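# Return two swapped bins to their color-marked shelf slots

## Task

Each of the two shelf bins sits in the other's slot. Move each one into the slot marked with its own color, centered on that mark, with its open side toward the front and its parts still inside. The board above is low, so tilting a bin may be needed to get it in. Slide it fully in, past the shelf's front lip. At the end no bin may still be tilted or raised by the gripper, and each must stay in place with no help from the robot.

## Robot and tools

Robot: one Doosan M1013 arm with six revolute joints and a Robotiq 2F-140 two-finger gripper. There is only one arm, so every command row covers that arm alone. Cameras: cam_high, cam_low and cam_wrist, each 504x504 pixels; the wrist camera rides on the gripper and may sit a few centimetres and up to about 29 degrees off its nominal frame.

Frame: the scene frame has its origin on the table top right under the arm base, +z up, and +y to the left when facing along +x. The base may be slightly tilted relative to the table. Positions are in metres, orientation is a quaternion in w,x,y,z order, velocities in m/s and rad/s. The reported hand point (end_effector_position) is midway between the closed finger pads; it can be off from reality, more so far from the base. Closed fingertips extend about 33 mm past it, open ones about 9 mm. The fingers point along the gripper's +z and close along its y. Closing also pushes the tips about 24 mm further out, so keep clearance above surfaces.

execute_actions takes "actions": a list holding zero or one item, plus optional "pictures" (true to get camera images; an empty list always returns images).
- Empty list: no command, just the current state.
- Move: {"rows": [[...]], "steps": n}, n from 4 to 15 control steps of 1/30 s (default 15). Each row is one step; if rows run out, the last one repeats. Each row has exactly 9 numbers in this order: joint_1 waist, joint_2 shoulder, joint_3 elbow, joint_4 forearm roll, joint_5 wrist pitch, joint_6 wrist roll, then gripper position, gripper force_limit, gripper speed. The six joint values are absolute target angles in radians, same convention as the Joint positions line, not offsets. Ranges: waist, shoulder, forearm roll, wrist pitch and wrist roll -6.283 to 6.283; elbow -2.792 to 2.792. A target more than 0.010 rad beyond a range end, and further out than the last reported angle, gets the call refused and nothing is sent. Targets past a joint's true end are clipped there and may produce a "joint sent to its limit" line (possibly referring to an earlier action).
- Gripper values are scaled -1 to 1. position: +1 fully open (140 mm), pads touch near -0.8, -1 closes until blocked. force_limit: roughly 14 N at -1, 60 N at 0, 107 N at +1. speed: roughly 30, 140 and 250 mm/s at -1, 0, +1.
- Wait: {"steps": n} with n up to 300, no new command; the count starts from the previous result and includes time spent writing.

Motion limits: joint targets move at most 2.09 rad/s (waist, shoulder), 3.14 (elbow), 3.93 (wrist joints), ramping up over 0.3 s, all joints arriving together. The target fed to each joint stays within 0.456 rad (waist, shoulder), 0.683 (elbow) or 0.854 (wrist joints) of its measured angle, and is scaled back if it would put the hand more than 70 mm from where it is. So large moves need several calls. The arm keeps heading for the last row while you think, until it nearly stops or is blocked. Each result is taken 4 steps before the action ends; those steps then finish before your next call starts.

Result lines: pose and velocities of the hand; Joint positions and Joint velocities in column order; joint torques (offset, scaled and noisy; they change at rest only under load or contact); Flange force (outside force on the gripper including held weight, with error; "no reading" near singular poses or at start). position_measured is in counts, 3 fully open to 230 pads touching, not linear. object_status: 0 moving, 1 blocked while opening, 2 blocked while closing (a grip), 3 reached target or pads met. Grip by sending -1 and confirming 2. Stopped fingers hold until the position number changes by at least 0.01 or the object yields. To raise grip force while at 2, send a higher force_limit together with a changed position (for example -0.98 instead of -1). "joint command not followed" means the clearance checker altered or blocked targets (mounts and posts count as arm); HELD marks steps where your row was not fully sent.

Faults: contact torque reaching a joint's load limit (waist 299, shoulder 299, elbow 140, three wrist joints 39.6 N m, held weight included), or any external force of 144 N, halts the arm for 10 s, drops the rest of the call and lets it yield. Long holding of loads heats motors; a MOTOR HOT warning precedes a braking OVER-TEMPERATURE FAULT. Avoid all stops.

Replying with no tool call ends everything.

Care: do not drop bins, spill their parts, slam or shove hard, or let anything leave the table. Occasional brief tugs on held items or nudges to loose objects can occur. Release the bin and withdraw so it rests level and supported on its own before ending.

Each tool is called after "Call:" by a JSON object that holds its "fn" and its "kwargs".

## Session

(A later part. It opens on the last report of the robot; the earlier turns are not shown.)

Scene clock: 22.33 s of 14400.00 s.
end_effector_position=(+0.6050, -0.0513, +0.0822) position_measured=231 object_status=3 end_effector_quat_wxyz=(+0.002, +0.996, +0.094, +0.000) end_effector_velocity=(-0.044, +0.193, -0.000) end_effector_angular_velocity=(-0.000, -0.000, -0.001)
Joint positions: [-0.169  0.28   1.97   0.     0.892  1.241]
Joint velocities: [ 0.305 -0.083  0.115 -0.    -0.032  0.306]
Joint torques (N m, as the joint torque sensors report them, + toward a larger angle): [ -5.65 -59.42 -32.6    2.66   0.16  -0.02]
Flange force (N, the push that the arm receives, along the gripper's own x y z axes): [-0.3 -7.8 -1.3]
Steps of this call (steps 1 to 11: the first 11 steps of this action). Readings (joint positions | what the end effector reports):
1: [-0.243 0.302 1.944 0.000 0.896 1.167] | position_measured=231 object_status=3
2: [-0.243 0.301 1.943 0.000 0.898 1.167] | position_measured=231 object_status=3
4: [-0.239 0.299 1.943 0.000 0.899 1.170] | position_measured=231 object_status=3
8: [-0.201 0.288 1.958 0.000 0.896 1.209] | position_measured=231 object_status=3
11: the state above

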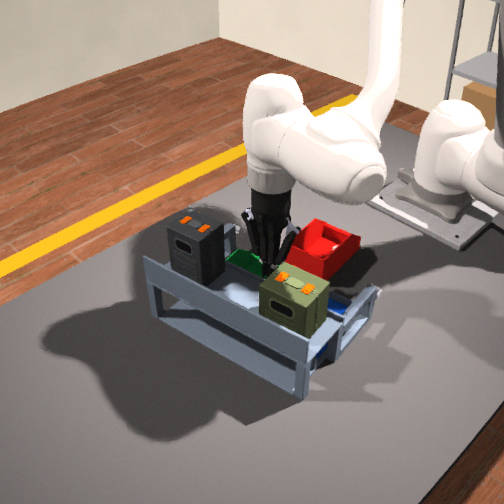

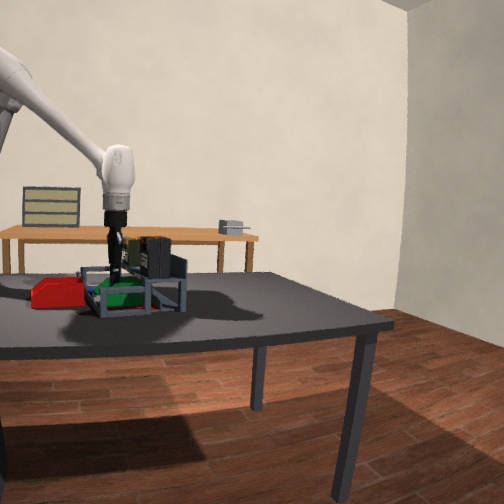

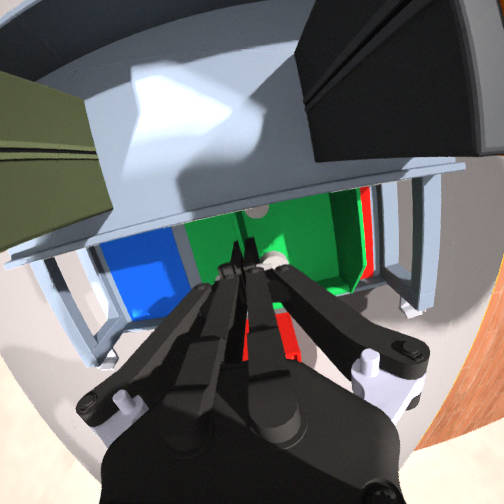

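Call:
{"fn": "execute_actions", "kwargs": {"actions": [{"rows":[[-0.1448,0.2742,1.9775,0,0.8899,1.2656,-1,0.5,-0.5],[-0.1331,0.2722,1.9804,0,0.889,1.2773,-1,0.5,-0.5],[-0.1214,0.2701,1.9832,0,0.8883,1.2889,-1,0.5,-0.5],[-0.1098,0.268,1.9861,0,0.8875,1.3005,-1,0.5,-0.5],[-0.0981,0.2659,1.989,0,0.8867,1.3121,-1,0.5,-0.5],[-0.0864,0.2639,1.9919,0,0.8858,1.3238,-1,0.5,-0.5],[-0.0747,0.2618,1.9947,0,0.8851,1.3354,-1,0.5,-0.5],[-0.063,0.2597,1.9976,0,0.8843,1.347,-1,0.5,-0.5],[-0.0522,0.2585,1.9993,0,0.8838,1.3578,-1,0.5,-0.5],[-0.0413,0.2572,2.001,0,0.8834,1.3687,-1,0.5,-0.5],[-0.0305,0.256,2.0028,0,0.8828,1.3795,-1,0.5,-0.5],[-0.0197,0.2547,2.0045,0,0.8824,1.3903,-1,0.5,-0.5],[-0.0088,0.2535,2.0062,0,0.8819,1.4012,-1,0.5,-0.5],[0.002,0.2522,2.0079,0,0.8815,1.412,-1,0.5,-0.5]]}]}}

Call:
{"fn": "execute_actions", "kwargs": {"actions": [{"rows":[[0.002,0.2535,2.009,0,0.8791,1.412,-1,0.5,-0.5]],"steps":8}]}}

Call:
{"fn": "execute_actions", "kwargs": {"actions": [{"rows":[[0.002,0.2535,2.009,0,0.8791,1.412,-0.45,0.5,-0.2]],"steps":12}], "pictures": true}}

Call:
{"fn": "execute_actions", "kwargs": {"actions": [{"rows":[[0.002,0.1915,1.9555,0,0.9946,1.412,-0.45,0.5,0]],"steps":11}]}}

Call:
{"fn": "execute_actions", "kwargs": {"actions": [{"rows":[[-0.154,-0.115,2.278,0,0.9786,1.3065,-0.45,0.5,0]]}]}}

Call:
{"fn": "execute_actions", "kwargs": {"actions": [{"steps":15}]}}

Call:
{"fn": "execute_actions", "kwargs": {"actions": [{"rows":[[-0.154,-0.06,2.3207,0,0.8809,1.3065,-0.45,0.5,0],[-0.154,-0.06,2.3207,0,0.8809,1.3065,-0.45,0.5,0],[-0.154,-0.06,2.3207,0,0.8809,1.3065,-0.45,0.5,0],[-0.154,-0.06,2.3207,0,0.8809,1.3065,-0.45,0.5,0],[-0.154,-0.0235,2.349,0,0.8161,1.3065,-0.45,0.5,0]],"steps":14}], "pictures": true}}

Scene clock: 23.03 s of 14400.00 s.
end_effector_position=(+0.5916, +0.0187, +0.0819) position_measured=231 object_status=3 end_effector_quat_wxyz=(+0.002, +0.996, +0.094, +0.000) end_effector_velocity=(-0.036, +0.196, -0.001) end_effector_angular_velocity=(+0.000, +0.000, +0.001)
Joint positions: [-0.054  0.259  1.999  0.     0.884  1.356]
Joint velocities: [ 0.33  -0.041  0.057  0.    -0.015  0.329]
Joint torques (N m, as the joint torque sensors report them, + toward a larger angle): [ -3.41 -54.8  -31.04   2.62   1.1    0.04]
Flange force (N, the push that the arm receives, along the gripper's own x y z axes): [-0.5 -3.4 -2.3]
Steps of this call (steps 1 to 4: the last 4 steps of your previous action; steps 5 to 10: the robot went on to your last target; steps 11 to 21: the first 11 steps of this action). Readings (joint positions | what the end effector reports):
11: [-0.156 0.276 1.975 0.000 0.891 1.254] | position_measured=231 object_status=3
12: [-0.153 0.276 1.975 0.000 0.890 1.258] | position_measured=231 object_status=3
14: [-0.134 0.272 1.980 0.000 0.889 1.277] | position_measured=231 object_status=3
18: [-0.089 0.264 1.991 0.000 0.886 1.321] | position_measured=231 object_status=3
21: the state above

Scene clock: 23.30 s of 14400.00 s.
end_effector_position=(+0.5848, +0.0519, +0.0809) position_measured=231 object_status=3 end_effector_quat_wxyz=(+0.002, +0.996, +0.094, +0.001) end_effector_velocity=(+0.000, +0.000, -0.002) end_effector_angular_velocity=(+0.000, +0.001, -0.002)
Joint positions: [ 0.002  0.253  2.009 -0.     0.879  1.412]
Joint velocities: [ 0.     0.004  0.001  0.    -0.003  0.002]
Joint torques (N m, as the joint torque sensors report them, + toward a larger angle): [ -0.75 -53.9  -29.78   2.65   0.95  -0.14]
Flange force (N, the push that the arm receives, along the gripper's own x y z axes): [-1.4 -0.7 -4.5]
Steps of this call (steps 1 to 4: the last 4 steps of your previous action; steps 5 to 8: the first 4 steps of this action). Readings (joint positions | what the end effector reports):
5: [-0.002 0.253 2.007 0.000 0.882 1.408] | position_measured=231 object_status=3
6: [0.002 0.253 2.008 0.000 0.880 1.411] | position_measured=231 object_status=3
8: the state above

Scene clock: 23.70 s of 14400.00 s.
end_effector_position=(+0.5847, +0.0519, +0.0805) position_measured=190 object_status=0 end_effector_quat_wxyz=(+0.002, +0.996, +0.094, +0.000) end_effector_velocity=(+0.001, -0.000, +0.000) end_effector_angular_velocity=(+0.000, -0.001, -0.000)
Joint positions: [ 0.002  0.253  2.009 -0.     0.879  1.412]
Joint velocities: [-0.     0.    -0.001  0.    -0.    -0.   ]
Joint torques (N m, as the joint torque sensors report them, + toward a larger angle): [ -3.02 -54.59 -29.75   2.78   0.41   0.06]
Flange force (N, the push that the arm receives, along the gripper's own x y z axes): [0.2 -4.6 -4.6]
Steps of this call (steps 1 to 4: the last 4 steps of your previous action; steps 5 to 12: the first 8 steps of this action). Readings (joint positions | what the end effector reports):
5: [0.002 0.253 2.009 -0.000 0.879 1.412] | position_measured=231 object_status=0
6: [0.002 0.253 2.009 -0.000 0.879 1.412] | position_measured=231 object_status=0
8: [0.002 0.253 2.009 -0.000 0.879 1.412] | position_measured=216 object_status=0
12: the state above

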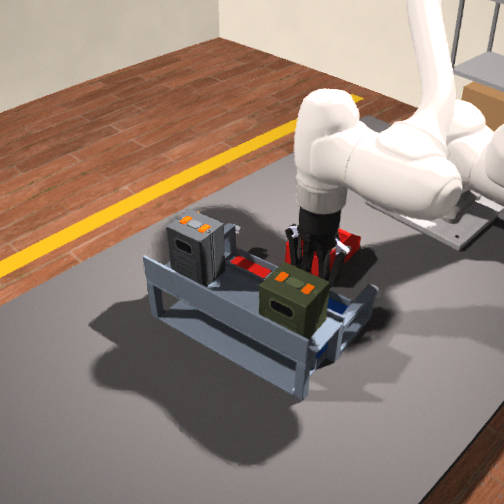

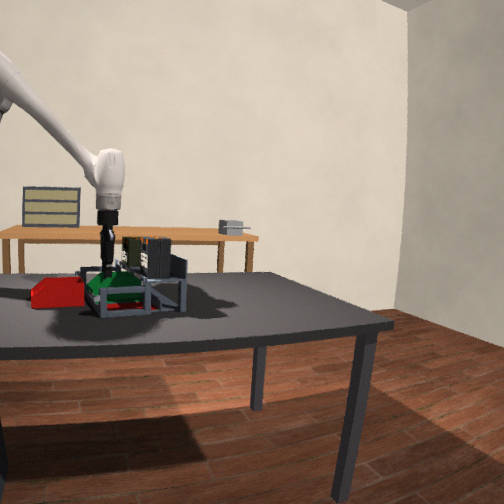

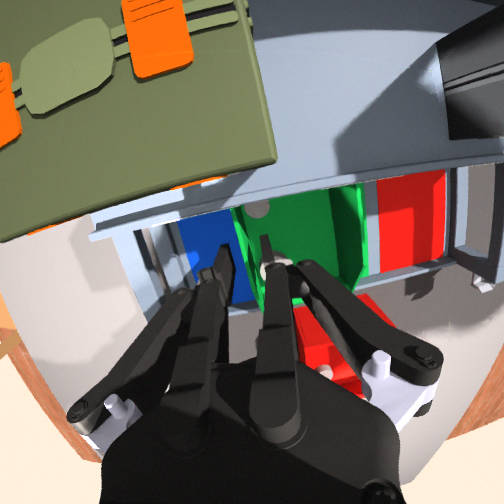

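Scene clock: 24.07 s of 14400.00 s.
end_effector_position=(+0.5857, +0.0521, +0.1411) position_measured=186 object_status=3 end_effector_quat_wxyz=(+0.002, +0.996, +0.094, +0.001) end_effector_velocity=(-0.013, -0.000, +0.007) end_effector_angular_velocity=(-0.001, +0.028, -0.001)
Joint positions: [0.002 0.191 1.956 0.    0.994 1.412]
Joint velocities: [ 0.    -0.011 -0.001 -0.     0.04   0.001]
Joint torques (N m, as the joint torque sensors report them, + toward a larger angle): [ -7.5   -7.76 -16.51   1.35   0.92  -0.32]
Flange force (N, the push that the arm receives, along the gripper's own x y z axes): [-2.6 -4.9 0.1]
Steps of this call (steps 1 to 4: the last 4 steps of your previous action; steps 5 to 11: the first 7 steps of this action). Readings (joint positions | what the end effector reports):
5: [0.002 0.253 2.009 -0.000 0.879 1.412] | position_measured=186 object_status=0
6: [0.002 0.250 2.006 -0.000 0.887 1.412] | position_measured=186 object_status=0
8: [0.002 0.221 1.980 -0.000 0.942 1.412] | position_measured=186 object_status=3
11: the state above

Scene clock: 24.57 s of 14400.00 s.
end_effector_position=(+0.4512, -0.0014, +0.1468) position_measured=186 object_status=3 end_effector_quat_wxyz=(+0.002, +0.997, +0.076, +0.000) end_effector_velocity=(-0.483, -0.137, -0.029) end_effector_angular_velocity=(-0.000, -0.003, -0.126)
Joint positions: [-0.108 -0.024  2.183  0.     0.983  1.338]
Joint velocities: [-0.389 -0.764  0.801 -0.    -0.04  -0.263]
Joint torques (N m, as the joint torque sensors report them, + toward a larger angle): [ -1.9  -31.91 -29.5    3.12   0.43   0.12]
Flange force (N, the push that the arm receives, along the gripper's own x y z axes): [6.3 -5.6 -3.5]
Steps of this call (steps 1 to 4: the last 4 steps of your previous action; steps 5 to 15: the first 11 steps of this action). Readings (joint positions | what the end effector reports):
5: [0.002 0.191 1.956 0.000 0.995 1.412] | position_measured=186 object_status=3
6: [-0.000 0.188 1.960 0.000 0.995 1.412] | position_measured=186 object_status=3
8: [-0.016 0.157 1.992 0.000 0.993 1.401] | position_measured=186 object_status=3
12: [-0.069 0.053 2.102 0.000 0.988 1.365] | position_measured=186 object_status=3
15: the state above

Scene clock: 25.07 s of 14400.00 s.
end_effector_position=(+0.3938, -0.0150, +0.1408) position_measured=186 object_status=3 end_effector_quat_wxyz=(+0.002, +0.998, +0.069, +0.000) end_effector_velocity=(+0.001, -0.000, +0.001) end_effector_angular_velocity=(-0.000, -0.001, +0.000)
Joint positions: [-0.154 -0.115  2.278  0.     0.979  1.307]
Joint velocities: [ 0.    -0.    -0.001  0.    -0.    -0.   ]
Joint torques (N m, as the joint torque sensors report them, + toward a larger angle): [ -2.6  -21.91 -32.71   3.19   1.2    0.19]
Flange force (N, the push that the arm receives, along the gripper's own x y z axes): [3.3 -5.4 -0.3]
Kept back: nothing.
Steps of this call (steps 1 to 4: the last 4 steps of your previous action; steps 5 to 15: the robot went on to your last target). Readings (joint positions | what the end effector reports):
1: [-0.121 -0.050 2.210 0.000 0.982 1.329] | position_measured=186 object_status=3
2: [-0.133 -0.075 2.236 0.000 0.981 1.321] | position_measured=186 object_status=3
4: [-0.150 -0.108 2.270 0.000 0.979 1.309] | position_measured=186 object_status=3
8: [-0.154 -0.115 2.278 0.000 0.979 1.307] | position_measured=186 object_status=3
15: the state above

Scene clock: 25.40 s of 14400.00 s.
end_effector_position=(+0.3938, -0.0153, +0.0739) position_measured=186 object_status=3 end_effector_quat_wxyz=(+0.002, +0.998, +0.069, +0.000) end_effector_velocity=(+0.005, -0.001, -0.000) end_effector_angular_velocity=(-0.002, -0.015, -0.002)
Joint positions: [-0.154 -0.024  2.349 -0.     0.817  1.307]
Joint velocities: [-0.    -0.     0.     0.    -0.015  0.001]
Joint torques (N m, as the joint torque sensors report them, + toward a larger angle): [ -2.21 -32.12 -30.07   2.4    0.42  -0.31]
Flange force (N, the push that the arm receives, along the gripper's own x y z axes): [1.5 -8.6 -6.9]
Steps of this call (steps 1 to 10: the first 10 steps of this action). Readings (joint positions | what the end effector reports):
1: [-0.154 -0.115 2.278 0.000 0.978 1.307] | position_measured=186 object_status=3
2: [-0.154 -0.112 2.281 0.000 0.971 1.307] | position_measured=186 object_status=3
4: [-0.154 -0.083 2.303 0.000 0.921 1.307] | position_measured=186 object_status=3
8: [-0.154 -0.028 2.345 -0.000 0.825 1.307] | position_measured=186 object_status=3
10: the state above

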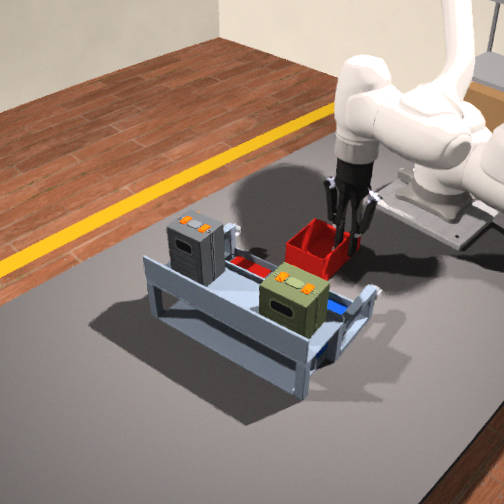

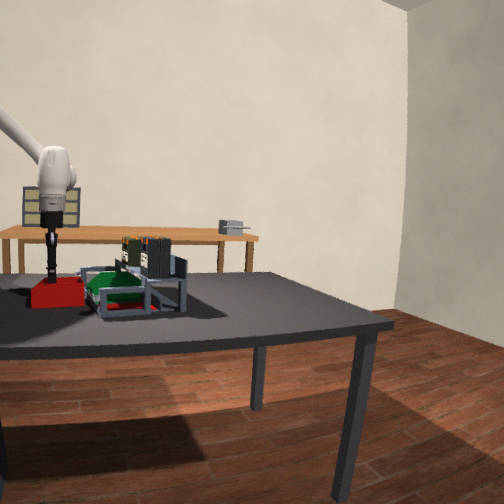

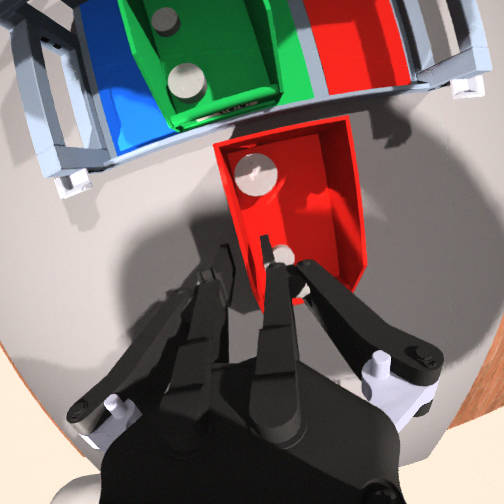

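Call:
{"fn": "execute_actions", "kwargs": {"actions": [{"rows":[[-0.154,-0.0235,2.349,0,0.8161,1.3065,-1,0.5,-0.5]]}]}}

Call:
{"fn": "execute_actions", "kwargs": {"actions": [{"steps":8}]}}

Call:
{"fn": "execute_actions", "kwargs": {"actions": [{"rows":[[-0.154,-0.04,2.3362,0,0.8454,1.3065,-1,0.5,-0.5],[-0.154,-0.04,2.3362,0,0.8454,1.3065,-1,0.5,-0.5],[-0.154,-0.135,2.262,0,1.0146,1.3065,-1,0.5,-0.5]],"steps":14}]}}

Call:
{"fn": "execute_actions", "kwargs": {"actions": [{"rows":[[-0.2645,0.1827,1.9389,-0.061,1.128,1.1946,-1,0.5,-0.5]]}]}}

Call:
{"fn": "execute_actions", "kwargs": {"actions": [{"steps":15}]}}

Call:
{"fn": "execute_actions", "kwargs": {"actions": [{"rows":[[-0.2645,0.205,1.9588,-0.061,1.0858,1.1946,-1,0.5,-0.5],[-0.2645,0.205,1.9588,-0.061,1.0858,1.1946,-1,0.5,-0.5],[-0.2645,0.205,1.9588,-0.061,1.0858,1.1946,-1,0.5,-0.5],[-0.2645,0.222,1.9739,-0.061,1.0537,1.1946,-1,0.5,-0.5],[-0.2645,0.222,1.9739,-0.061,1.0537,1.1946,-1,0.5,-0.5],[-0.2645,0.222,1.9739,-0.061,1.0537,1.1946,-1,0.5,-0.5],[-0.2645,0.233,1.9837,-0.061,1.0329,1.1946,-1,0.5,-0.5]]}], "pictures": true}}

Scene clock: 26.13 s of 14400.00 s.
end_effector_position=(+0.3938, -0.0152, +0.0738) position_measured=229 object_status=0 end_effector_quat_wxyz=(+0.002, +0.998, +0.069, +0.000) end_effector_velocity=(-0.000, +0.000, -0.000) end_effector_angular_velocity=(-0.000, +0.000, +0.000)
Joint positions: [-0.154 -0.024  2.349  0.     0.816  1.306]
Joint velocities: [ 0.  0.  0. -0. -0.  0.]
Joint torques (N m, as the joint torque sensors report them, + toward a larger angle): [ -3.14 -19.72 -20.72   2.63  -0.79   0.  ]
Flange force (N, the push that the arm receives, along the gripper's own x y z axes): [4.0 -6.9 -22.9]
Steps of this call (steps 1 to 4: the last 4 steps of your previous action; steps 5 to 11: the robot went on to your last target; steps 12 to 22: the first 11 steps of this action). Readings (joint positions | what the end effector reports):
12: [-0.154 -0.024 2.349 -0.000 0.816 1.306] | position_measured=186 object_status=0
13: [-0.154 -0.024 2.349 -0.000 0.816 1.306] | position_measured=188 object_status=0
15: [-0.154 -0.024 2.349 -0.000 0.816 1.306] | position_measured=197 object_status=0
19: [-0.154 -0.024 2.349 -0.000 0.816 1.306] | position_measured=216 object_status=0
22: the state above

Scene clock: 26.40 s of 14400.00 s.
end_effector_position=(+0.3938, -0.0152, +0.0738) position_measured=231 object_status=3 end_effector_quat_wxyz=(+0.002, +0.998, +0.069, +0.000) end_effector_velocity=(+0.000, -0.000, -0.000) end_effector_angular_velocity=(-0.000, +0.001, -0.001)
Joint positions: [-0.154 -0.024  2.349  0.     0.816  1.306]
Joint velocities: [-0.     0.001 -0.001 -0.     0.     0.001]
Joint torques (N m, as the joint torque sensors report them, + toward a larger angle): [ -1.56 -18.27 -20.21   2.95  -0.93   0.15]
Flange force (N, the push that the arm receives, along the gripper's own x y z axes): [1.5 -2.9 -26.7]
Kept back: nothing.
Steps of this call (steps 1 to 4: the last 4 steps of your previous action; steps 5 to 8: the robot went on to your last target). Readings (joint positions | what the end effector reports):
1: [-0.154 -0.024 2.349 0.000 0.816 1.306] | position_measured=231 object_status=0
2: [-0.154 -0.024 2.349 0.000 0.816 1.306] | position_measured=231 object_status=0
4: [-0.154 -0.024 2.349 0.000 0.816 1.306] | position_measured=231 object_status=0
8: the state above

Scene clock: 26.73 s of 14400.00 s.
end_effector_position=(+0.3925, -0.0147, +0.1561) position_measured=231 object_status=3 end_effector_quat_wxyz=(+0.002, +0.998, +0.069, +0.001) end_effector_velocity=(-0.009, +0.001, +0.001) end_effector_angular_velocity=(+0.003, +0.027, -0.000)
Joint positions: [-0.154 -0.135  2.262  0.     1.014  1.306]
Joint velocities: [-0.    -0.    -0.001 -0.     0.028  0.   ]
Joint torques (N m, as the joint torque sensors report them, + toward a larger angle): [ -7.7    1.5  -25.83   2.13   0.65  -0.13]
Flange force (N, the push that the arm receives, along the gripper's own x y z axes): [5.0 -9.8 4.9]
Steps of this call (steps 1 to 10: the first 10 steps of this action). Readings (joint positions | what the end effector reports):
1: [-0.154 -0.024 2.349 0.000 0.816 1.306] | position_measured=231 object_status=3
2: [-0.154 -0.027 2.347 0.000 0.823 1.306] | position_measured=231 object_status=3
4: [-0.154 -0.045 2.332 0.000 0.856 1.306] | position_measured=231 object_status=3
8: [-0.154 -0.126 2.269 0.000 0.997 1.306] | position_measured=231 object_status=3
10: the state above

Scene clock: 27.23 s of 14400.00 s.
end_effector_position=(+0.5055, -0.0852, +0.1622) position_measured=231 object_status=3 end_effector_quat_wxyz=(+0.010, +0.996, +0.080, -0.044) end_effector_velocity=(+0.381, -0.285, -0.037) end_effector_angular_velocity=(-0.055, +0.317, +0.071)
Joint positions: [-0.236  0.102  2.021 -0.045  1.099  1.223]
Joint velocities: [-0.292  0.838 -0.848 -0.159  0.297 -0.294]
Joint torques (N m, as the joint torque sensors report them, + toward a larger angle): [ -2.76 -42.98 -33.14   2.47   0.87   0.11]
Flange force (N, the push that the arm receives, along the gripper's own x y z axes): [0.6 -2.7 0.6]
Steps of this call (steps 1 to 4: the last 4 steps of your previous action; steps 5 to 15: the first 11 steps of this action). Readings (joint positions | what the end effector reports):
5: [-0.154 -0.135 2.262 0.000 1.015 1.306] | position_measured=231 object_status=3
6: [-0.155 -0.131 2.258 -0.001 1.016 1.305] | position_measured=231 object_status=3
8: [-0.166 -0.100 2.226 -0.007 1.027 1.294] | position_measured=231 object_status=3
12: [-0.206 0.016 2.108 -0.029 1.068 1.253] | position_measured=231 object_status=3
15: the state above

Scene clock: 27.73 s of 14400.00 s.
end_effector_position=(+0.5416, -0.1139, +0.1569) position_measured=231 object_status=3 end_effector_quat_wxyz=(+0.011, +0.995, +0.084, -0.059) end_effector_velocity=(+0.000, +0.000, -0.000) end_effector_angular_velocity=(+0.000, -0.000, -0.000)
Joint positions: [-0.265  0.183  1.939 -0.061  1.128  1.195]
Joint velocities: [ 0.  0. -0.  0. -0.  0.]
Joint torques (N m, as the joint torque sensors report them, + toward a larger angle): [ -1.81 -55.32 -35.58   2.53   0.9    0.34]
Flange force (N, the push that the arm receives, along the gripper's own x y z axes): [2.5 -1.7 2.9]
Kept back: nothing.
Steps of this call (steps 1 to 4: the last 4 steps of your previous action; steps 5 to 15: the robot went on to your last target). Readings (joint positions | what the end effector reports):
1: [-0.246 0.129 1.993 -0.051 1.109 1.213] | position_measured=231 object_status=3
2: [-0.254 0.153 1.969 -0.055 1.117 1.205] | position_measured=231 object_status=3
4: [-0.264 0.180 1.942 -0.060 1.127 1.196] | position_measured=231 object_status=3
8: [-0.265 0.183 1.939 -0.061 1.128 1.195] | position_measured=231 object_status=3
15: the state above

Scene clock: 28.10 s of 14400.00 s.
end_effector_position=(+0.5424, -0.1133, +0.1066) position_measured=231 object_status=3 end_effector_quat_wxyz=(+0.010, +0.994, +0.086, -0.059) end_effector_velocity=(+0.003, -0.001, +0.000) end_effector_angular_velocity=(-0.002, -0.009, +0.000)
Joint positions: [-0.264  0.233  1.984 -0.061  1.033  1.195]
Joint velocities: [-0.    -0.    -0.001  0.    -0.008 -0.   ]
Joint torques (N m, as the joint torque sensors report them, + toward a larger angle): [ -2.68 -55.24 -30.96   2.96   1.38   0.03]
Flange force (N, the push that the arm receives, along the gripper's own x y z axes): [-0.1 -4.7 -2.0]
Steps of this call (steps 1 to 11: the first 11 steps of this action). Readings (joint positions | what the end effector reports):
1: [-0.265 0.183 1.939 -0.061 1.128 1.195] | position_measured=231 object_status=3
2: [-0.265 0.186 1.941 -0.061 1.121 1.195] | position_measured=231 object_status=3
4: [-0.264 0.203 1.958 -0.061 1.090 1.195] | position_measured=231 object_status=3
8: [-0.264 0.226 1.977 -0.061 1.046 1.195] | position_measured=231 object_status=3
11: the state above

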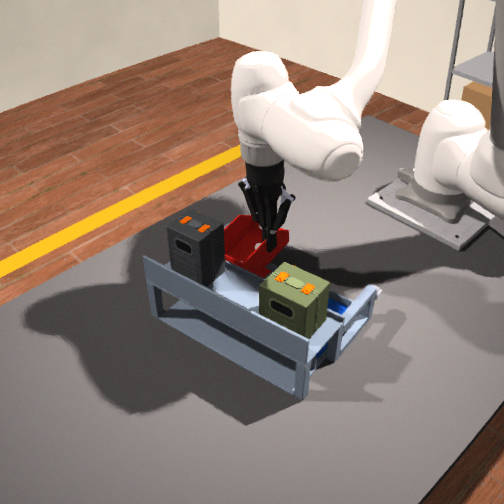

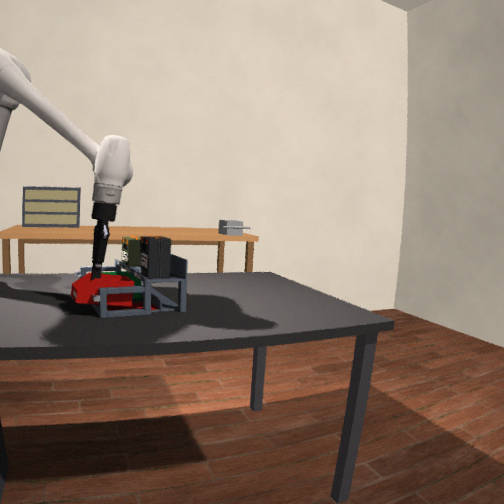

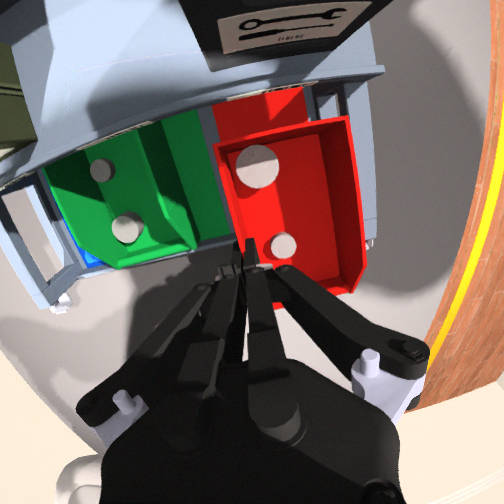

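Call:
{"fn": "execute_actions", "kwargs": {"actions": []}}

Call:
{"fn": "execute_actions", "kwargs": {"actions": [{"rows":[[-0.2625,0.2377,1.9879,-0.061,1.024,1.195,-1,0.5,-0.5]],"steps":15}]}}

Call:
{"fn": "execute_actions", "kwargs": {"actions": [{"rows":[[-0.2565,0.252,1.9705,-0.06,1.0275,1.2,-1,0.5,-0.5],[-0.2565,0.252,1.9705,-0.06,1.0275,1.2,-1,0.5,-0.5],[-0.2565,0.252,1.9705,-0.06,1.0275,1.2,-1,0.5,-0.5],[-0.2505,0.2663,1.953,-0.059,1.031,1.2054,-1,0.5,-0.5],[-0.2505,0.2663,1.953,-0.059,1.031,1.2054,-1,0.5,-0.5],[-0.2505,0.2663,1.953,-0.059,1.031,1.2054,-1,0.5,-0.5],[-0.2445,0.2806,1.9358,-0.058,1.0344,1.2106,-1,0.5,-0.5],[-0.2445,0.2806,1.9358,-0.058,1.0344,1.2106,-1,0.5,-0.5],[-0.2445,0.2806,1.9358,-0.058,1.0344,1.2106,-1,0.5,-0.5],[-0.2385,0.2949,1.9184,-0.0575,1.0378,1.2158,-1,0.5,-0.5]],"steps":15}], "pictures": true}}

Scene clock: 28.50 s of 14400.00 s.
end_effector_position=(+0.5425, -0.1133, +0.1066) position_measured=231 object_status=3 end_effector_quat_wxyz=(+0.010, +0.995, +0.086, -0.059) end_effector_velocity=(-0.000, -0.000, -0.001) end_effector_angular_velocity=(+0.000, +0.001, +0.001)
Joint positions: [-0.264  0.233  1.984 -0.061  1.033  1.195]
Joint velocities: [-0.     0.001  0.001 -0.    -0.    -0.001]
Joint torques (N m, as the joint torque sensors report them, + toward a larger angle): [ -1.26 -56.11 -32.25   2.8    0.63   0.01]
Flange force (N, the push that the arm receives, along the gripper's own x y z axes): [1.0 -1.5 -0.5]
Kept back: nothing.
Steps of this call (steps 1 to 4: the last 4 steps of your previous action; steps 5 to 12: the robot went on to your last target). Readings (joint positions | what the end effector reports):
1: [-0.264 0.233 1.984 -0.061 1.033 1.195] | position_measured=231 object_status=3
2: [-0.264 0.233 1.984 -0.061 1.033 1.195] | position_measured=231 object_status=3
4: [-0.264 0.233 1.984 -0.061 1.033 1.195] | position_measured=231 object_status=3
8: [-0.264 0.233 1.984 -0.061 1.033 1.195] | position_measured=231 object_status=3
12: the state above

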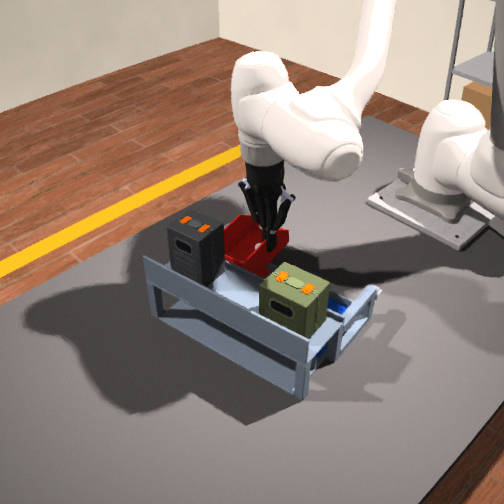

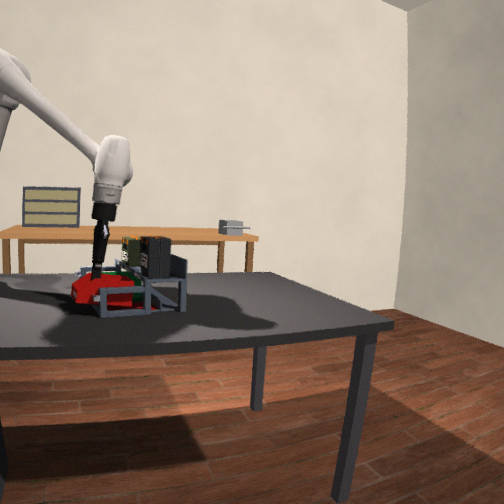

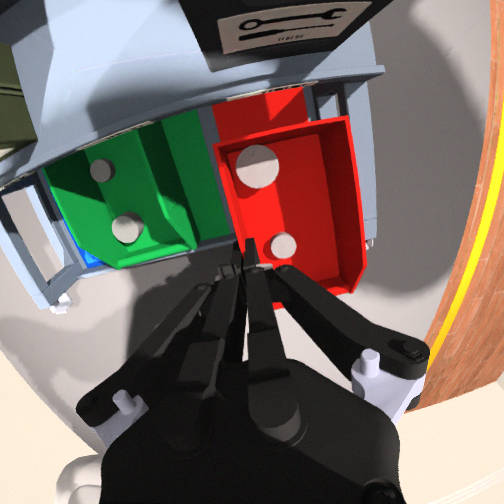

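Scene clock: 28.87 s of 14400.00 s.
end_effector_position=(+0.5425, -0.1121, +0.1019) position_measured=231 object_status=3 end_effector_quat_wxyz=(+0.009, +0.994, +0.087, -0.059) end_effector_velocity=(+0.000, +0.000, +0.000) end_effector_angular_velocity=(-0.000, -0.000, -0.003)
Joint positions: [-0.263  0.238  1.988 -0.061  1.024  1.195]
Joint velocities: [ 0.     0.    -0.001  0.     0.     0.003]
Joint torques (N m, as the joint torque sensors report them, + toward a larger angle): [ -5.1  -57.02 -32.31   2.84   0.96  -0.22]
Flange force (N, the push that the arm receives, along the gripper's own x y z axes): [4.0 -7.8 0.3]
Steps of this call (steps 1 to 11: the first 11 steps of this action). Readings (joint positions | what the end effector reports):
1: [-0.264 0.233 1.984 -0.061 1.033 1.195] | position_measured=231 object_status=3
2: [-0.264 0.235 1.986 -0.061 1.028 1.195] | position_measured=231 object_status=3
4: [-0.263 0.238 1.988 -0.061 1.024 1.195] | position_measured=231 object_status=3
8: [-0.263 0.238 1.988 -0.061 1.024 1.195] | position_measured=231 object_status=3
11: the state above

Scene clock: 29.37 s of 14400.00 s.
end_effector_position=(+0.5750, -0.1073, +0.0989) position_measured=231 object_status=3 end_effector_quat_wxyz=(+0.009, +0.994, +0.087, -0.059) end_effector_velocity=(+0.143, +0.021, -0.011) end_effector_angular_velocity=(-0.008, -0.003, +0.005)
Joint positions: [-0.243  0.285  1.931 -0.058  1.036  1.212]
Joint velocities: [ 0.086  0.199 -0.252  0.004  0.052  0.077]
Joint torques (N m, as the joint torque sensors report them, + toward a larger angle): [ -2.65 -39.18 -40.89   3.84  -1.    -0.22]
Flange force (N, the push that the arm receives, along the gripper's own x y z axes): [1.6 -6.0 -2.4]
Steps of this call (steps 1 to 4: the last 4 steps of your previous action; steps 5 to 15: the first 11 steps of this action). Readings (joint positions | what the end effector reports):
5: [-0.262 0.238 1.988 -0.061 1.024 1.195] | position_measured=231 object_status=3
6: [-0.261 0.241 1.984 -0.061 1.025 1.196] | position_measured=231 object_status=3
8: [-0.257 0.252 1.971 -0.060 1.027 1.200] | position_measured=231 object_status=3
12: [-0.249 0.270 1.948 -0.059 1.032 1.207] | position_measured=231 object_status=3
15: the state above

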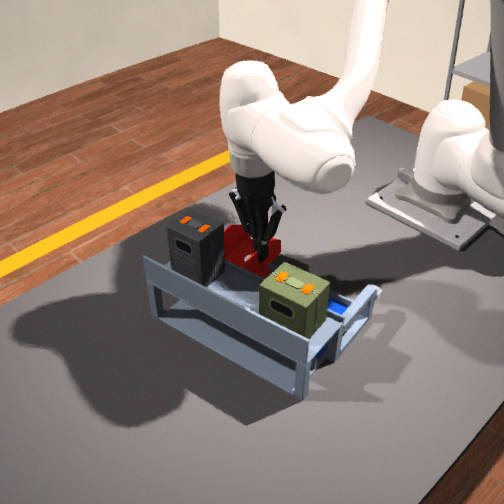

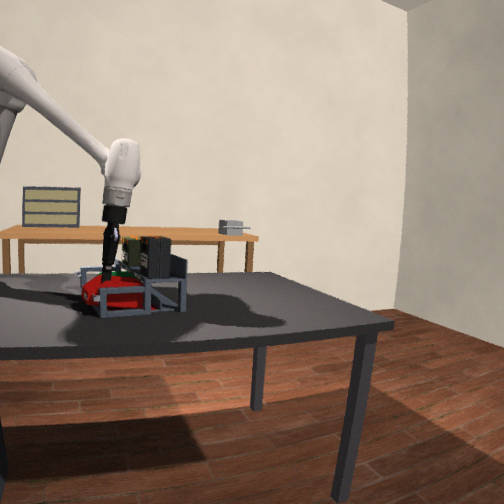

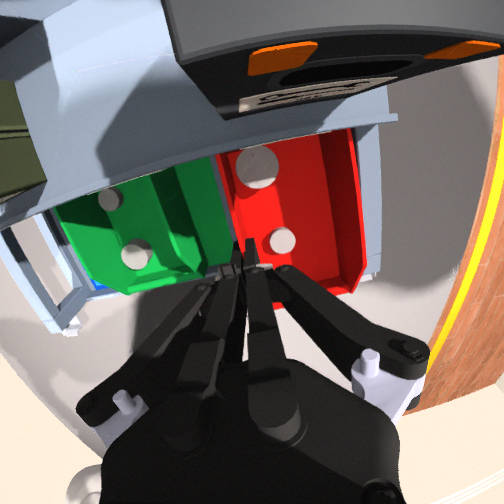

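Call:
{"fn": "execute_actions", "kwargs": {"actions": [{"rows":[[-0.2325,0.3092,1.901,-0.0566,1.0413,1.221,-1,0.5,-0.5],[-0.2325,0.3092,1.901,-0.0566,1.0413,1.221,-1,0.5,-0.5],[-0.2325,0.3092,1.901,-0.0566,1.0413,1.221,-1,0.5,-0.5],[-0.2265,0.3235,1.8837,-0.0557,1.0447,1.226,-1,0.5,-0.5],[-0.2265,0.3235,1.8837,-0.0557,1.0447,1.226,-1,0.5,-0.5],[-0.2265,0.3235,1.8837,-0.0557,1.0447,1.226,-1,0.5,-0.5],[-0.2205,0.3378,1.8663,-0.055,1.0482,1.2313,-1,0.5,-0.5]],"steps":15}], "pictures": true}}

Scene clock: 29.97 s of 14400.00 s.
end_effector_position=(+0.6115, -0.1004, +0.0939) position_measured=231 object_status=3 end_effector_quat_wxyz=(+0.009, +0.994, +0.088, -0.059) end_effector_velocity=(+0.002, +0.001, -0.000) end_effector_angular_velocity=(+0.000, +0.002, +0.001)
Joint positions: [-0.221  0.338  1.867 -0.055  1.048  1.231]
Joint velocities: [ 0.003  0.003 -0.004  0.     0.003  0.001]
Joint torques (N m, as the joint torque sensors report them, + toward a larger angle): [ -2.61 -70.94 -33.46   2.69   1.11   0.2 ]
Flange force (N, the push that the arm receives, along the gripper's own x y z axes): [-3.1 -3.5 1.4]
Steps of this call (steps 1 to 4: the last 4 steps of your previous action; steps 5 to 7: the robot went on to your last target; steps 8 to 18: the first 11 steps of this action). Readings (joint positions | what the end effector reports):
8: [-0.238 0.295 1.918 -0.057 1.038 1.216] | position_measured=231 object_status=3
9: [-0.237 0.299 1.914 -0.057 1.039 1.217] | position_measured=231 object_status=3
11: [-0.233 0.309 1.901 -0.057 1.041 1.221] | position_measured=231 object_status=3
15: [-0.225 0.328 1.879 -0.056 1.046 1.228] | position_measured=231 object_status=3
18: the state above

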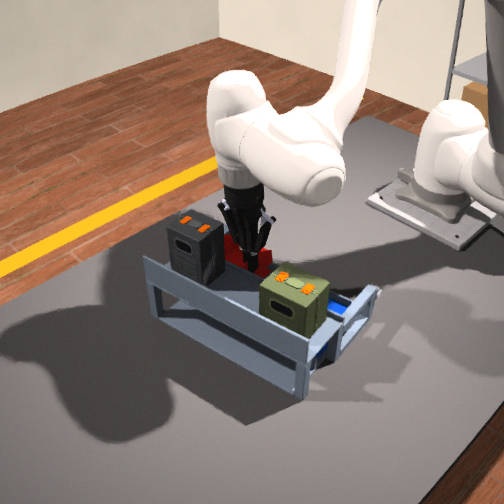

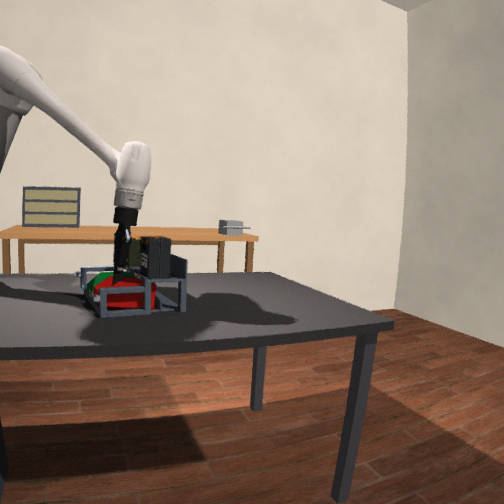

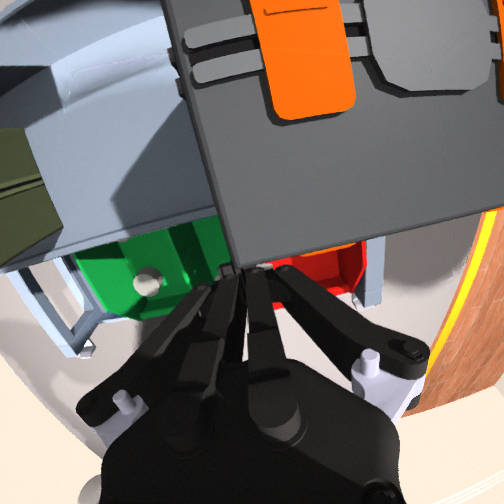

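Call:
{"fn": "execute_actions", "kwargs": {"actions": [{"rows":[[-0.221,0.3405,1.869,-0.047,1.0305,1.2285,-1,0.5,-0.5],[-0.221,0.3405,1.869,-0.047,1.0305,1.2285,-1,0.5,-0.5],[-0.221,0.3405,1.869,-0.047,1.0305,1.2285,-1,0.5,-0.5],[-0.221,0.3405,1.869,-0.047,1.0305,1.2285,-1,0.5,-0.5],[-0.2255,0.333,1.883,-0.034,0.995,1.214,-1,0.5,-0.5],[-0.2255,0.333,1.883,-0.034,0.995,1.214,-1,0.5,-0.5],[-0.2255,0.333,1.883,-0.034,0.995,1.214,-1,0.5,-0.5],[-0.229,0.327,1.894,-0.027,0.976,1.206,-1,0.5,-0.5]],"steps":15}]}}

Call:
{"fn": "execute_actions", "kwargs": {"actions": [{"rows":[[-0.2325,0.3205,1.905,-0.02,0.9573,1.198,-1,0.5,-0.5],[-0.2325,0.3205,1.905,-0.02,0.9573,1.198,-1,0.5,-0.5],[-0.2325,0.3205,1.905,-0.02,0.9573,1.198,-1,0.5,-0.5],[-0.2325,0.3205,1.905,-0.02,0.9573,1.198,-1,0.5,-0.5],[-0.236,0.314,1.916,-0.013,0.939,1.19,-1,0.5,-0.5]],"steps":15}], "pictures": true}}

Scene clock: 30.57 s of 14400.00 s.
end_effector_position=(+0.6183, -0.0986, +0.0867) position_measured=231 object_status=3 end_effector_quat_wxyz=(+0.005, +0.996, +0.089, -0.030) end_effector_velocity=(+0.002, -0.001, +0.000) end_effector_angular_velocity=(+0.006, -0.031, -0.001)
Joint positions: [-0.229  0.327  1.894 -0.027  0.977  1.206]
Joint velocities: [-0.007 -0.011  0.015  0.014 -0.033 -0.014]
Joint torques (N m, as the joint torque sensors report them, + toward a larger angle): [ -1.16 -63.24 -36.4    3.58   0.54  -0.07]
Flange force (N, the push that the arm receives, along the gripper's own x y z axes): [3.6 -2.2 2.9]
Steps of this call (steps 1 to 4: the last 4 steps of your previous action; steps 5 to 7: the robot went on to your last target; steps 8 to 18: the first 11 steps of this action). Readings (joint positions | what the end effector reports):
8: [-0.220 0.338 1.866 -0.055 1.048 1.231] | position_measured=231 object_status=3
9: [-0.221 0.339 1.867 -0.052 1.042 1.231] | position_measured=231 object_status=3
11: [-0.221 0.340 1.869 -0.047 1.031 1.229] | position_measured=231 object_status=3
15: [-0.225 0.334 1.882 -0.035 0.997 1.215] | position_measured=231 object_status=3
18: the state above

Scene clock: 31.07 s of 14400.00 s.
end_effector_position=(+0.6171, -0.0988, +0.0849) position_measured=231 object_status=3 end_effector_quat_wxyz=(+0.003, +0.996, +0.090, -0.014) end_effector_velocity=(-0.000, +0.000, -0.000) end_effector_angular_velocity=(+0.000, -0.001, -0.001)
Joint positions: [-0.236  0.314  1.916 -0.013  0.939  1.19 ]
Joint velocities: [-0.    -0.     0.001  0.001 -0.001  0.001]
Joint torques (N m, as the joint torque sensors report them, + toward a larger angle): [ -3.67 -66.3  -33.26   2.62   0.74   0.12]
Flange force (N, the push that the arm receives, along the gripper's own x y z axes): [3.0 -4.6 2.8]
Steps of this call (steps 1 to 4: the last 4 steps of your previous action; steps 5 to 15: the first 11 steps of this action). Readings (joint positions | what the end effector reports):
5: [-0.229 0.327 1.894 -0.027 0.976 1.206] | position_measured=231 object_status=3
6: [-0.230 0.325 1.898 -0.024 0.969 1.203] | position_measured=231 object_status=3
8: [-0.232 0.321 1.905 -0.020 0.958 1.198] | position_measured=231 object_status=3
12: [-0.236 0.314 1.916 -0.013 0.940 1.190] | position_measured=231 object_status=3
15: the state above

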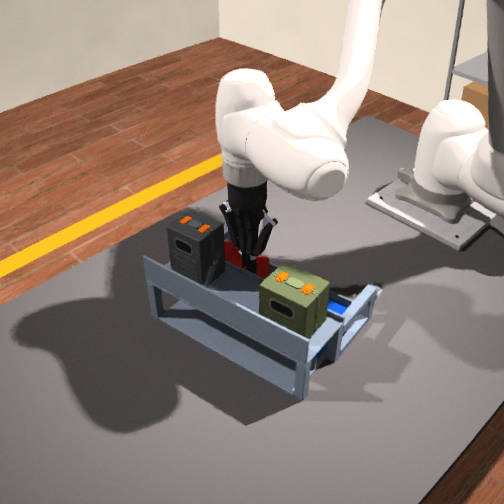

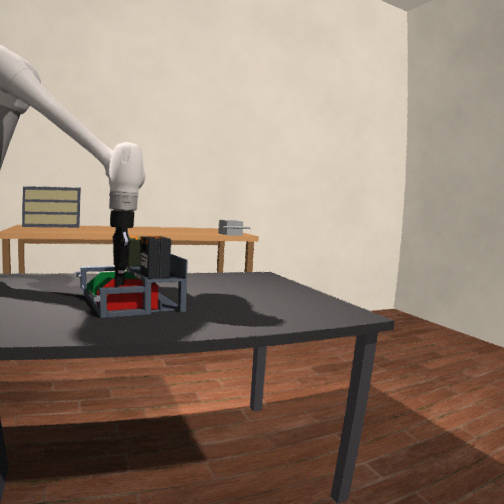

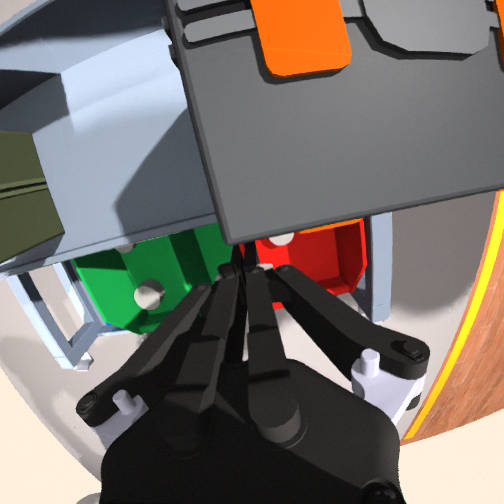

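Call:
{"fn": "execute_actions", "kwargs": {"actions": [{"rows":[[-0.2392,0.3085,1.9268,-0.006,0.9205,1.182,-1,0.5,-0.5],[-0.2392,0.3085,1.9268,-0.006,0.9205,1.182,-1,0.5,-0.5],[-0.2392,0.3085,1.9268,-0.006,0.9205,1.182,-1,0.5,-0.5],[-0.2392,0.3085,1.9268,-0.006,0.9205,1.182,-1,0.5,-0.5],[-0.2425,0.303,1.9375,0,0.901,1.175,-1,0.5,-0.5]],"steps":15}]}}

Call:
{"fn": "execute_actions", "kwargs": {"actions": [{"rows":[[-0.2425,0.303,1.9375,0,0.901,1.175,-0.45,0.5,-0.5]],"steps":15}]}}

Call:
{"fn": "execute_actions", "kwargs": {"actions": [{"rows":[[-0.244,0.2346,1.9047,0,1.0023,1.175,-0.45,0.5,-0.5]],"steps":15}]}}

Call:
{"fn": "execute_actions", "kwargs": {"actions": [{"rows":[[0.002,0.1915,1.9555,0,0.9946,1.412,-0.45,0.5,-0.5]],"steps":15}]}}

Call:
{"fn": "execute_actions", "kwargs": {"actions": [{"steps":15}], "pictures": true}}

Call:
{"fn": "zoom_image", "kwargs": {"camera": "cam_low", "region": [60,250,200,330]}}

Scene clock: 31.73 s of 14400.00 s.
end_effector_position=(+0.6162, -0.0992, +0.0822) position_measured=231 object_status=3 end_effector_quat_wxyz=(+0.002, +0.996, +0.090, +0.000) end_effector_velocity=(-0.000, +0.000, -0.000) end_effector_angular_velocity=(+0.000, -0.000, +0.000)
Joint positions: [-0.243  0.303  1.937 -0.     0.901  1.175]
Joint velocities: [-0.    -0.     0.     0.    -0.001 -0.   ]
Joint torques (N m, as the joint torque sensors report them, + toward a larger angle): [ -3.69 -61.29 -33.5    3.17   0.37   0.1 ]
Flange force (N, the push that the arm receives, along the gripper's own x y z axes): [-2.3 -6.5 -1.2]
Steps of this call (steps 1 to 4: the last 4 steps of your previous action; steps 5 to 9: the robot went on to your last target; steps 10 to 20: the first 11 steps of this action). Readings (joint positions | what the end effector reports):
10: [-0.236 0.314 1.916 -0.013 0.939 1.190] | position_measured=231 object_status=3
11: [-0.237 0.312 1.920 -0.010 0.932 1.187] | position_measured=231 object_status=3
13: [-0.239 0.309 1.927 -0.006 0.921 1.182] | position_measured=231 object_status=3
17: [-0.242 0.303 1.937 -0.000 0.902 1.175] | position_measured=231 object_status=3
20: the state above

Scene clock: 32.23 s of 14400.00 s.
end_effector_position=(+0.6162, -0.0992, +0.0822) position_measured=188 object_status=0 end_effector_quat_wxyz=(+0.002, +0.996, +0.090, +0.000) end_effector_velocity=(+0.000, +0.000, -0.000) end_effector_angular_velocity=(+0.000, -0.000, -0.001)
Joint positions: [-0.243  0.303  1.938  0.     0.901  1.175]
Joint velocities: [-0.     0.    -0.     0.001 -0.     0.   ]
Joint torques (N m, as the joint torque sensors report them, + toward a larger angle): [ -1.43 -59.26 -29.74   2.78   0.87   0.13]
Flange force (N, the push that the arm receives, along the gripper's own x y z axes): [0.3 -1.7 -5.3]
Steps of this call (steps 1 to 4: the last 4 steps of your previous action; steps 5 to 15: the first 11 steps of this action). Readings (joint positions | what the end effector reports):
5: [-0.243 0.303 1.937 -0.000 0.901 1.175] | position_measured=231 object_status=0
6: [-0.243 0.303 1.938 0.000 0.901 1.175] | position_measured=231 object_status=0
8: [-0.243 0.303 1.938 0.000 0.901 1.175] | position_measured=220 object_status=0
12: [-0.243 0.303 1.938 0.000 0.901 1.175] | position_measured=201 object_status=0
15: the state above

Scene clock: 32.73 s of 14400.00 s.
end_effector_position=(+0.6082, -0.0982, +0.1397) position_measured=186 object_status=3 end_effector_quat_wxyz=(+0.002, +0.996, +0.089, +0.001) end_effector_velocity=(-0.001, +0.000, -0.001) end_effector_angular_velocity=(+0.001, +0.004, +0.002)
Joint positions: [-0.244  0.234  1.905  0.     1.002  1.175]
Joint velocities: [ 0.     0.001  0.001 -0.     0.002 -0.001]
Joint torques (N m, as the joint torque sensors report them, + toward a larger angle): [ -0.87 -52.35 -32.79   3.06   1.17   0.  ]
Flange force (N, the push that the arm receives, along the gripper's own x y z axes): [-4.6 -2.4 -4.0]
Steps of this call (steps 1 to 4: the last 4 steps of your previous action; steps 5 to 15: the first 11 steps of this action). Readings (joint positions | what the end effector reports):
5: [-0.243 0.303 1.938 0.000 0.901 1.175] | position_measured=186 object_status=0
6: [-0.243 0.299 1.936 0.000 0.907 1.175] | position_measured=186 object_status=3
8: [-0.243 0.270 1.922 0.000 0.952 1.175] | position_measured=186 object_status=3
12: [-0.244 0.234 1.905 0.000 1.002 1.175] | position_measured=186 object_status=3
15: the state above

Scene clock: 33.23 s of 14400.00 s.
end_effector_position=(+0.5896, +0.0364, +0.1408) position_measured=186 object_status=3 end_effector_quat_wxyz=(+0.002, +0.996, +0.094, +0.000) end_effector_velocity=(-0.086, +0.340, +0.005) end_effector_angular_velocity=(-0.000, -0.005, +0.030)
Joint positions: [-0.025  0.196  1.95  -0.     0.996  1.386]
Joint velocities: [ 0.577 -0.104  0.117 -0.    -0.018  0.548]
Joint torques (N m, as the joint torque sensors report them, + toward a larger angle): [-20.65 -46.17 -34.96   2.81   0.74  -0.05]
Flange force (N, the push that the arm receives, along the gripper's own x y z axes): [1.8 -4.7 -1.2]
Steps of this call (steps 1 to 4: the last 4 steps of your previous action; steps 5 to 15: the first 11 steps of this action). Readings (joint positions | what the end effector reports):
5: [-0.244 0.235 1.905 0.000 1.002 1.175] | position_measured=186 object_status=3
6: [-0.240 0.234 1.905 0.000 1.002 1.178] | position_measured=186 object_status=3
8: [-0.209 0.229 1.912 -0.000 1.001 1.209] | position_measured=186 object_status=3
12: [-0.100 0.210 1.934 -0.000 0.998 1.314] | position_measured=186 object_status=3
15: the state above

Scene clock: 33.73 s of 14400.00 s.
end_effector_position=(+0.5854, +0.0521, +0.1410) position_measured=186 object_status=3 end_effector_quat_wxyz=(+0.002, +0.996, +0.094, +0.000) end_effector_velocity=(+0.001, -0.000, +0.000) end_effector_angular_velocity=(+0.000, -0.001, -0.001)
Joint positions: [ 0.002  0.191  1.955 -0.     0.995  1.412]
Joint velocities: [-0.     0.    -0.001  0.    -0.     0.001]
Joint torques (N m, as the joint torque sensors report them, + toward a larger angle): [ -2.29 -54.57 -33.46   2.74   0.51   0.04]
Flange force (N, the push that the arm receives, along the gripper's own x y z axes): [3.1 -3.2 -0.4]
Kept back: nothing.
Steps of this call (steps 1 to 4: the last 4 steps of your previous action; steps 5 to 15: the robot went on to your last target). Readings (joint positions | what the end effector reports):
1: [-0.009 0.193 1.953 -0.000 0.995 1.401] | position_measured=186 object_status=3
2: [-0.000 0.192 1.955 -0.000 0.995 1.410] | position_measured=186 object_status=3
4: [0.002 0.191 1.955 -0.000 0.995 1.412] | position_measured=186 object_status=3
8: [0.002 0.191 1.955 -0.000 0.995 1.412] | position_measured=186 object_status=3
15: the state above

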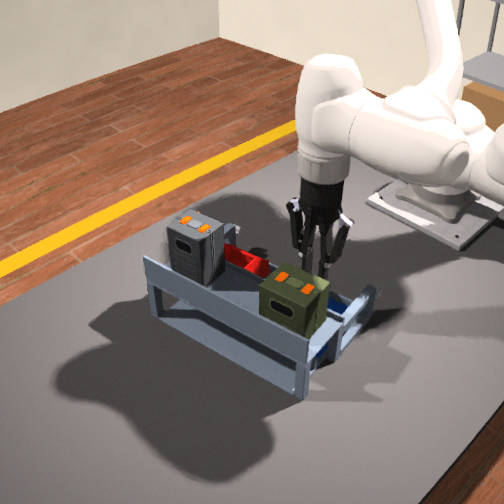

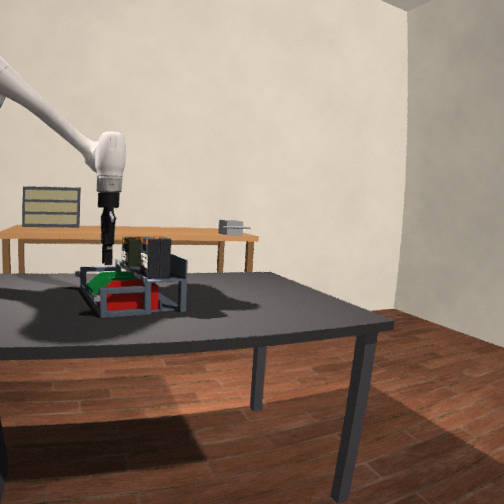

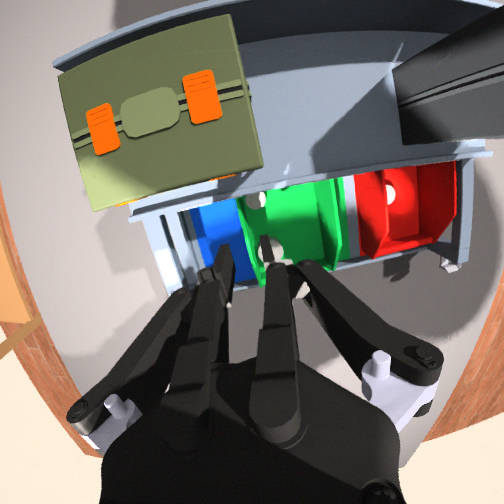

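Region (60, 250, 200, 330) of cam_low's 504x504 image, scaled by 3.600, with more detail than that image has; it fills the top 288 rows of this view, and the rest is white.

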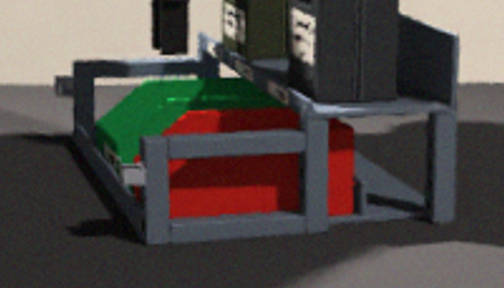

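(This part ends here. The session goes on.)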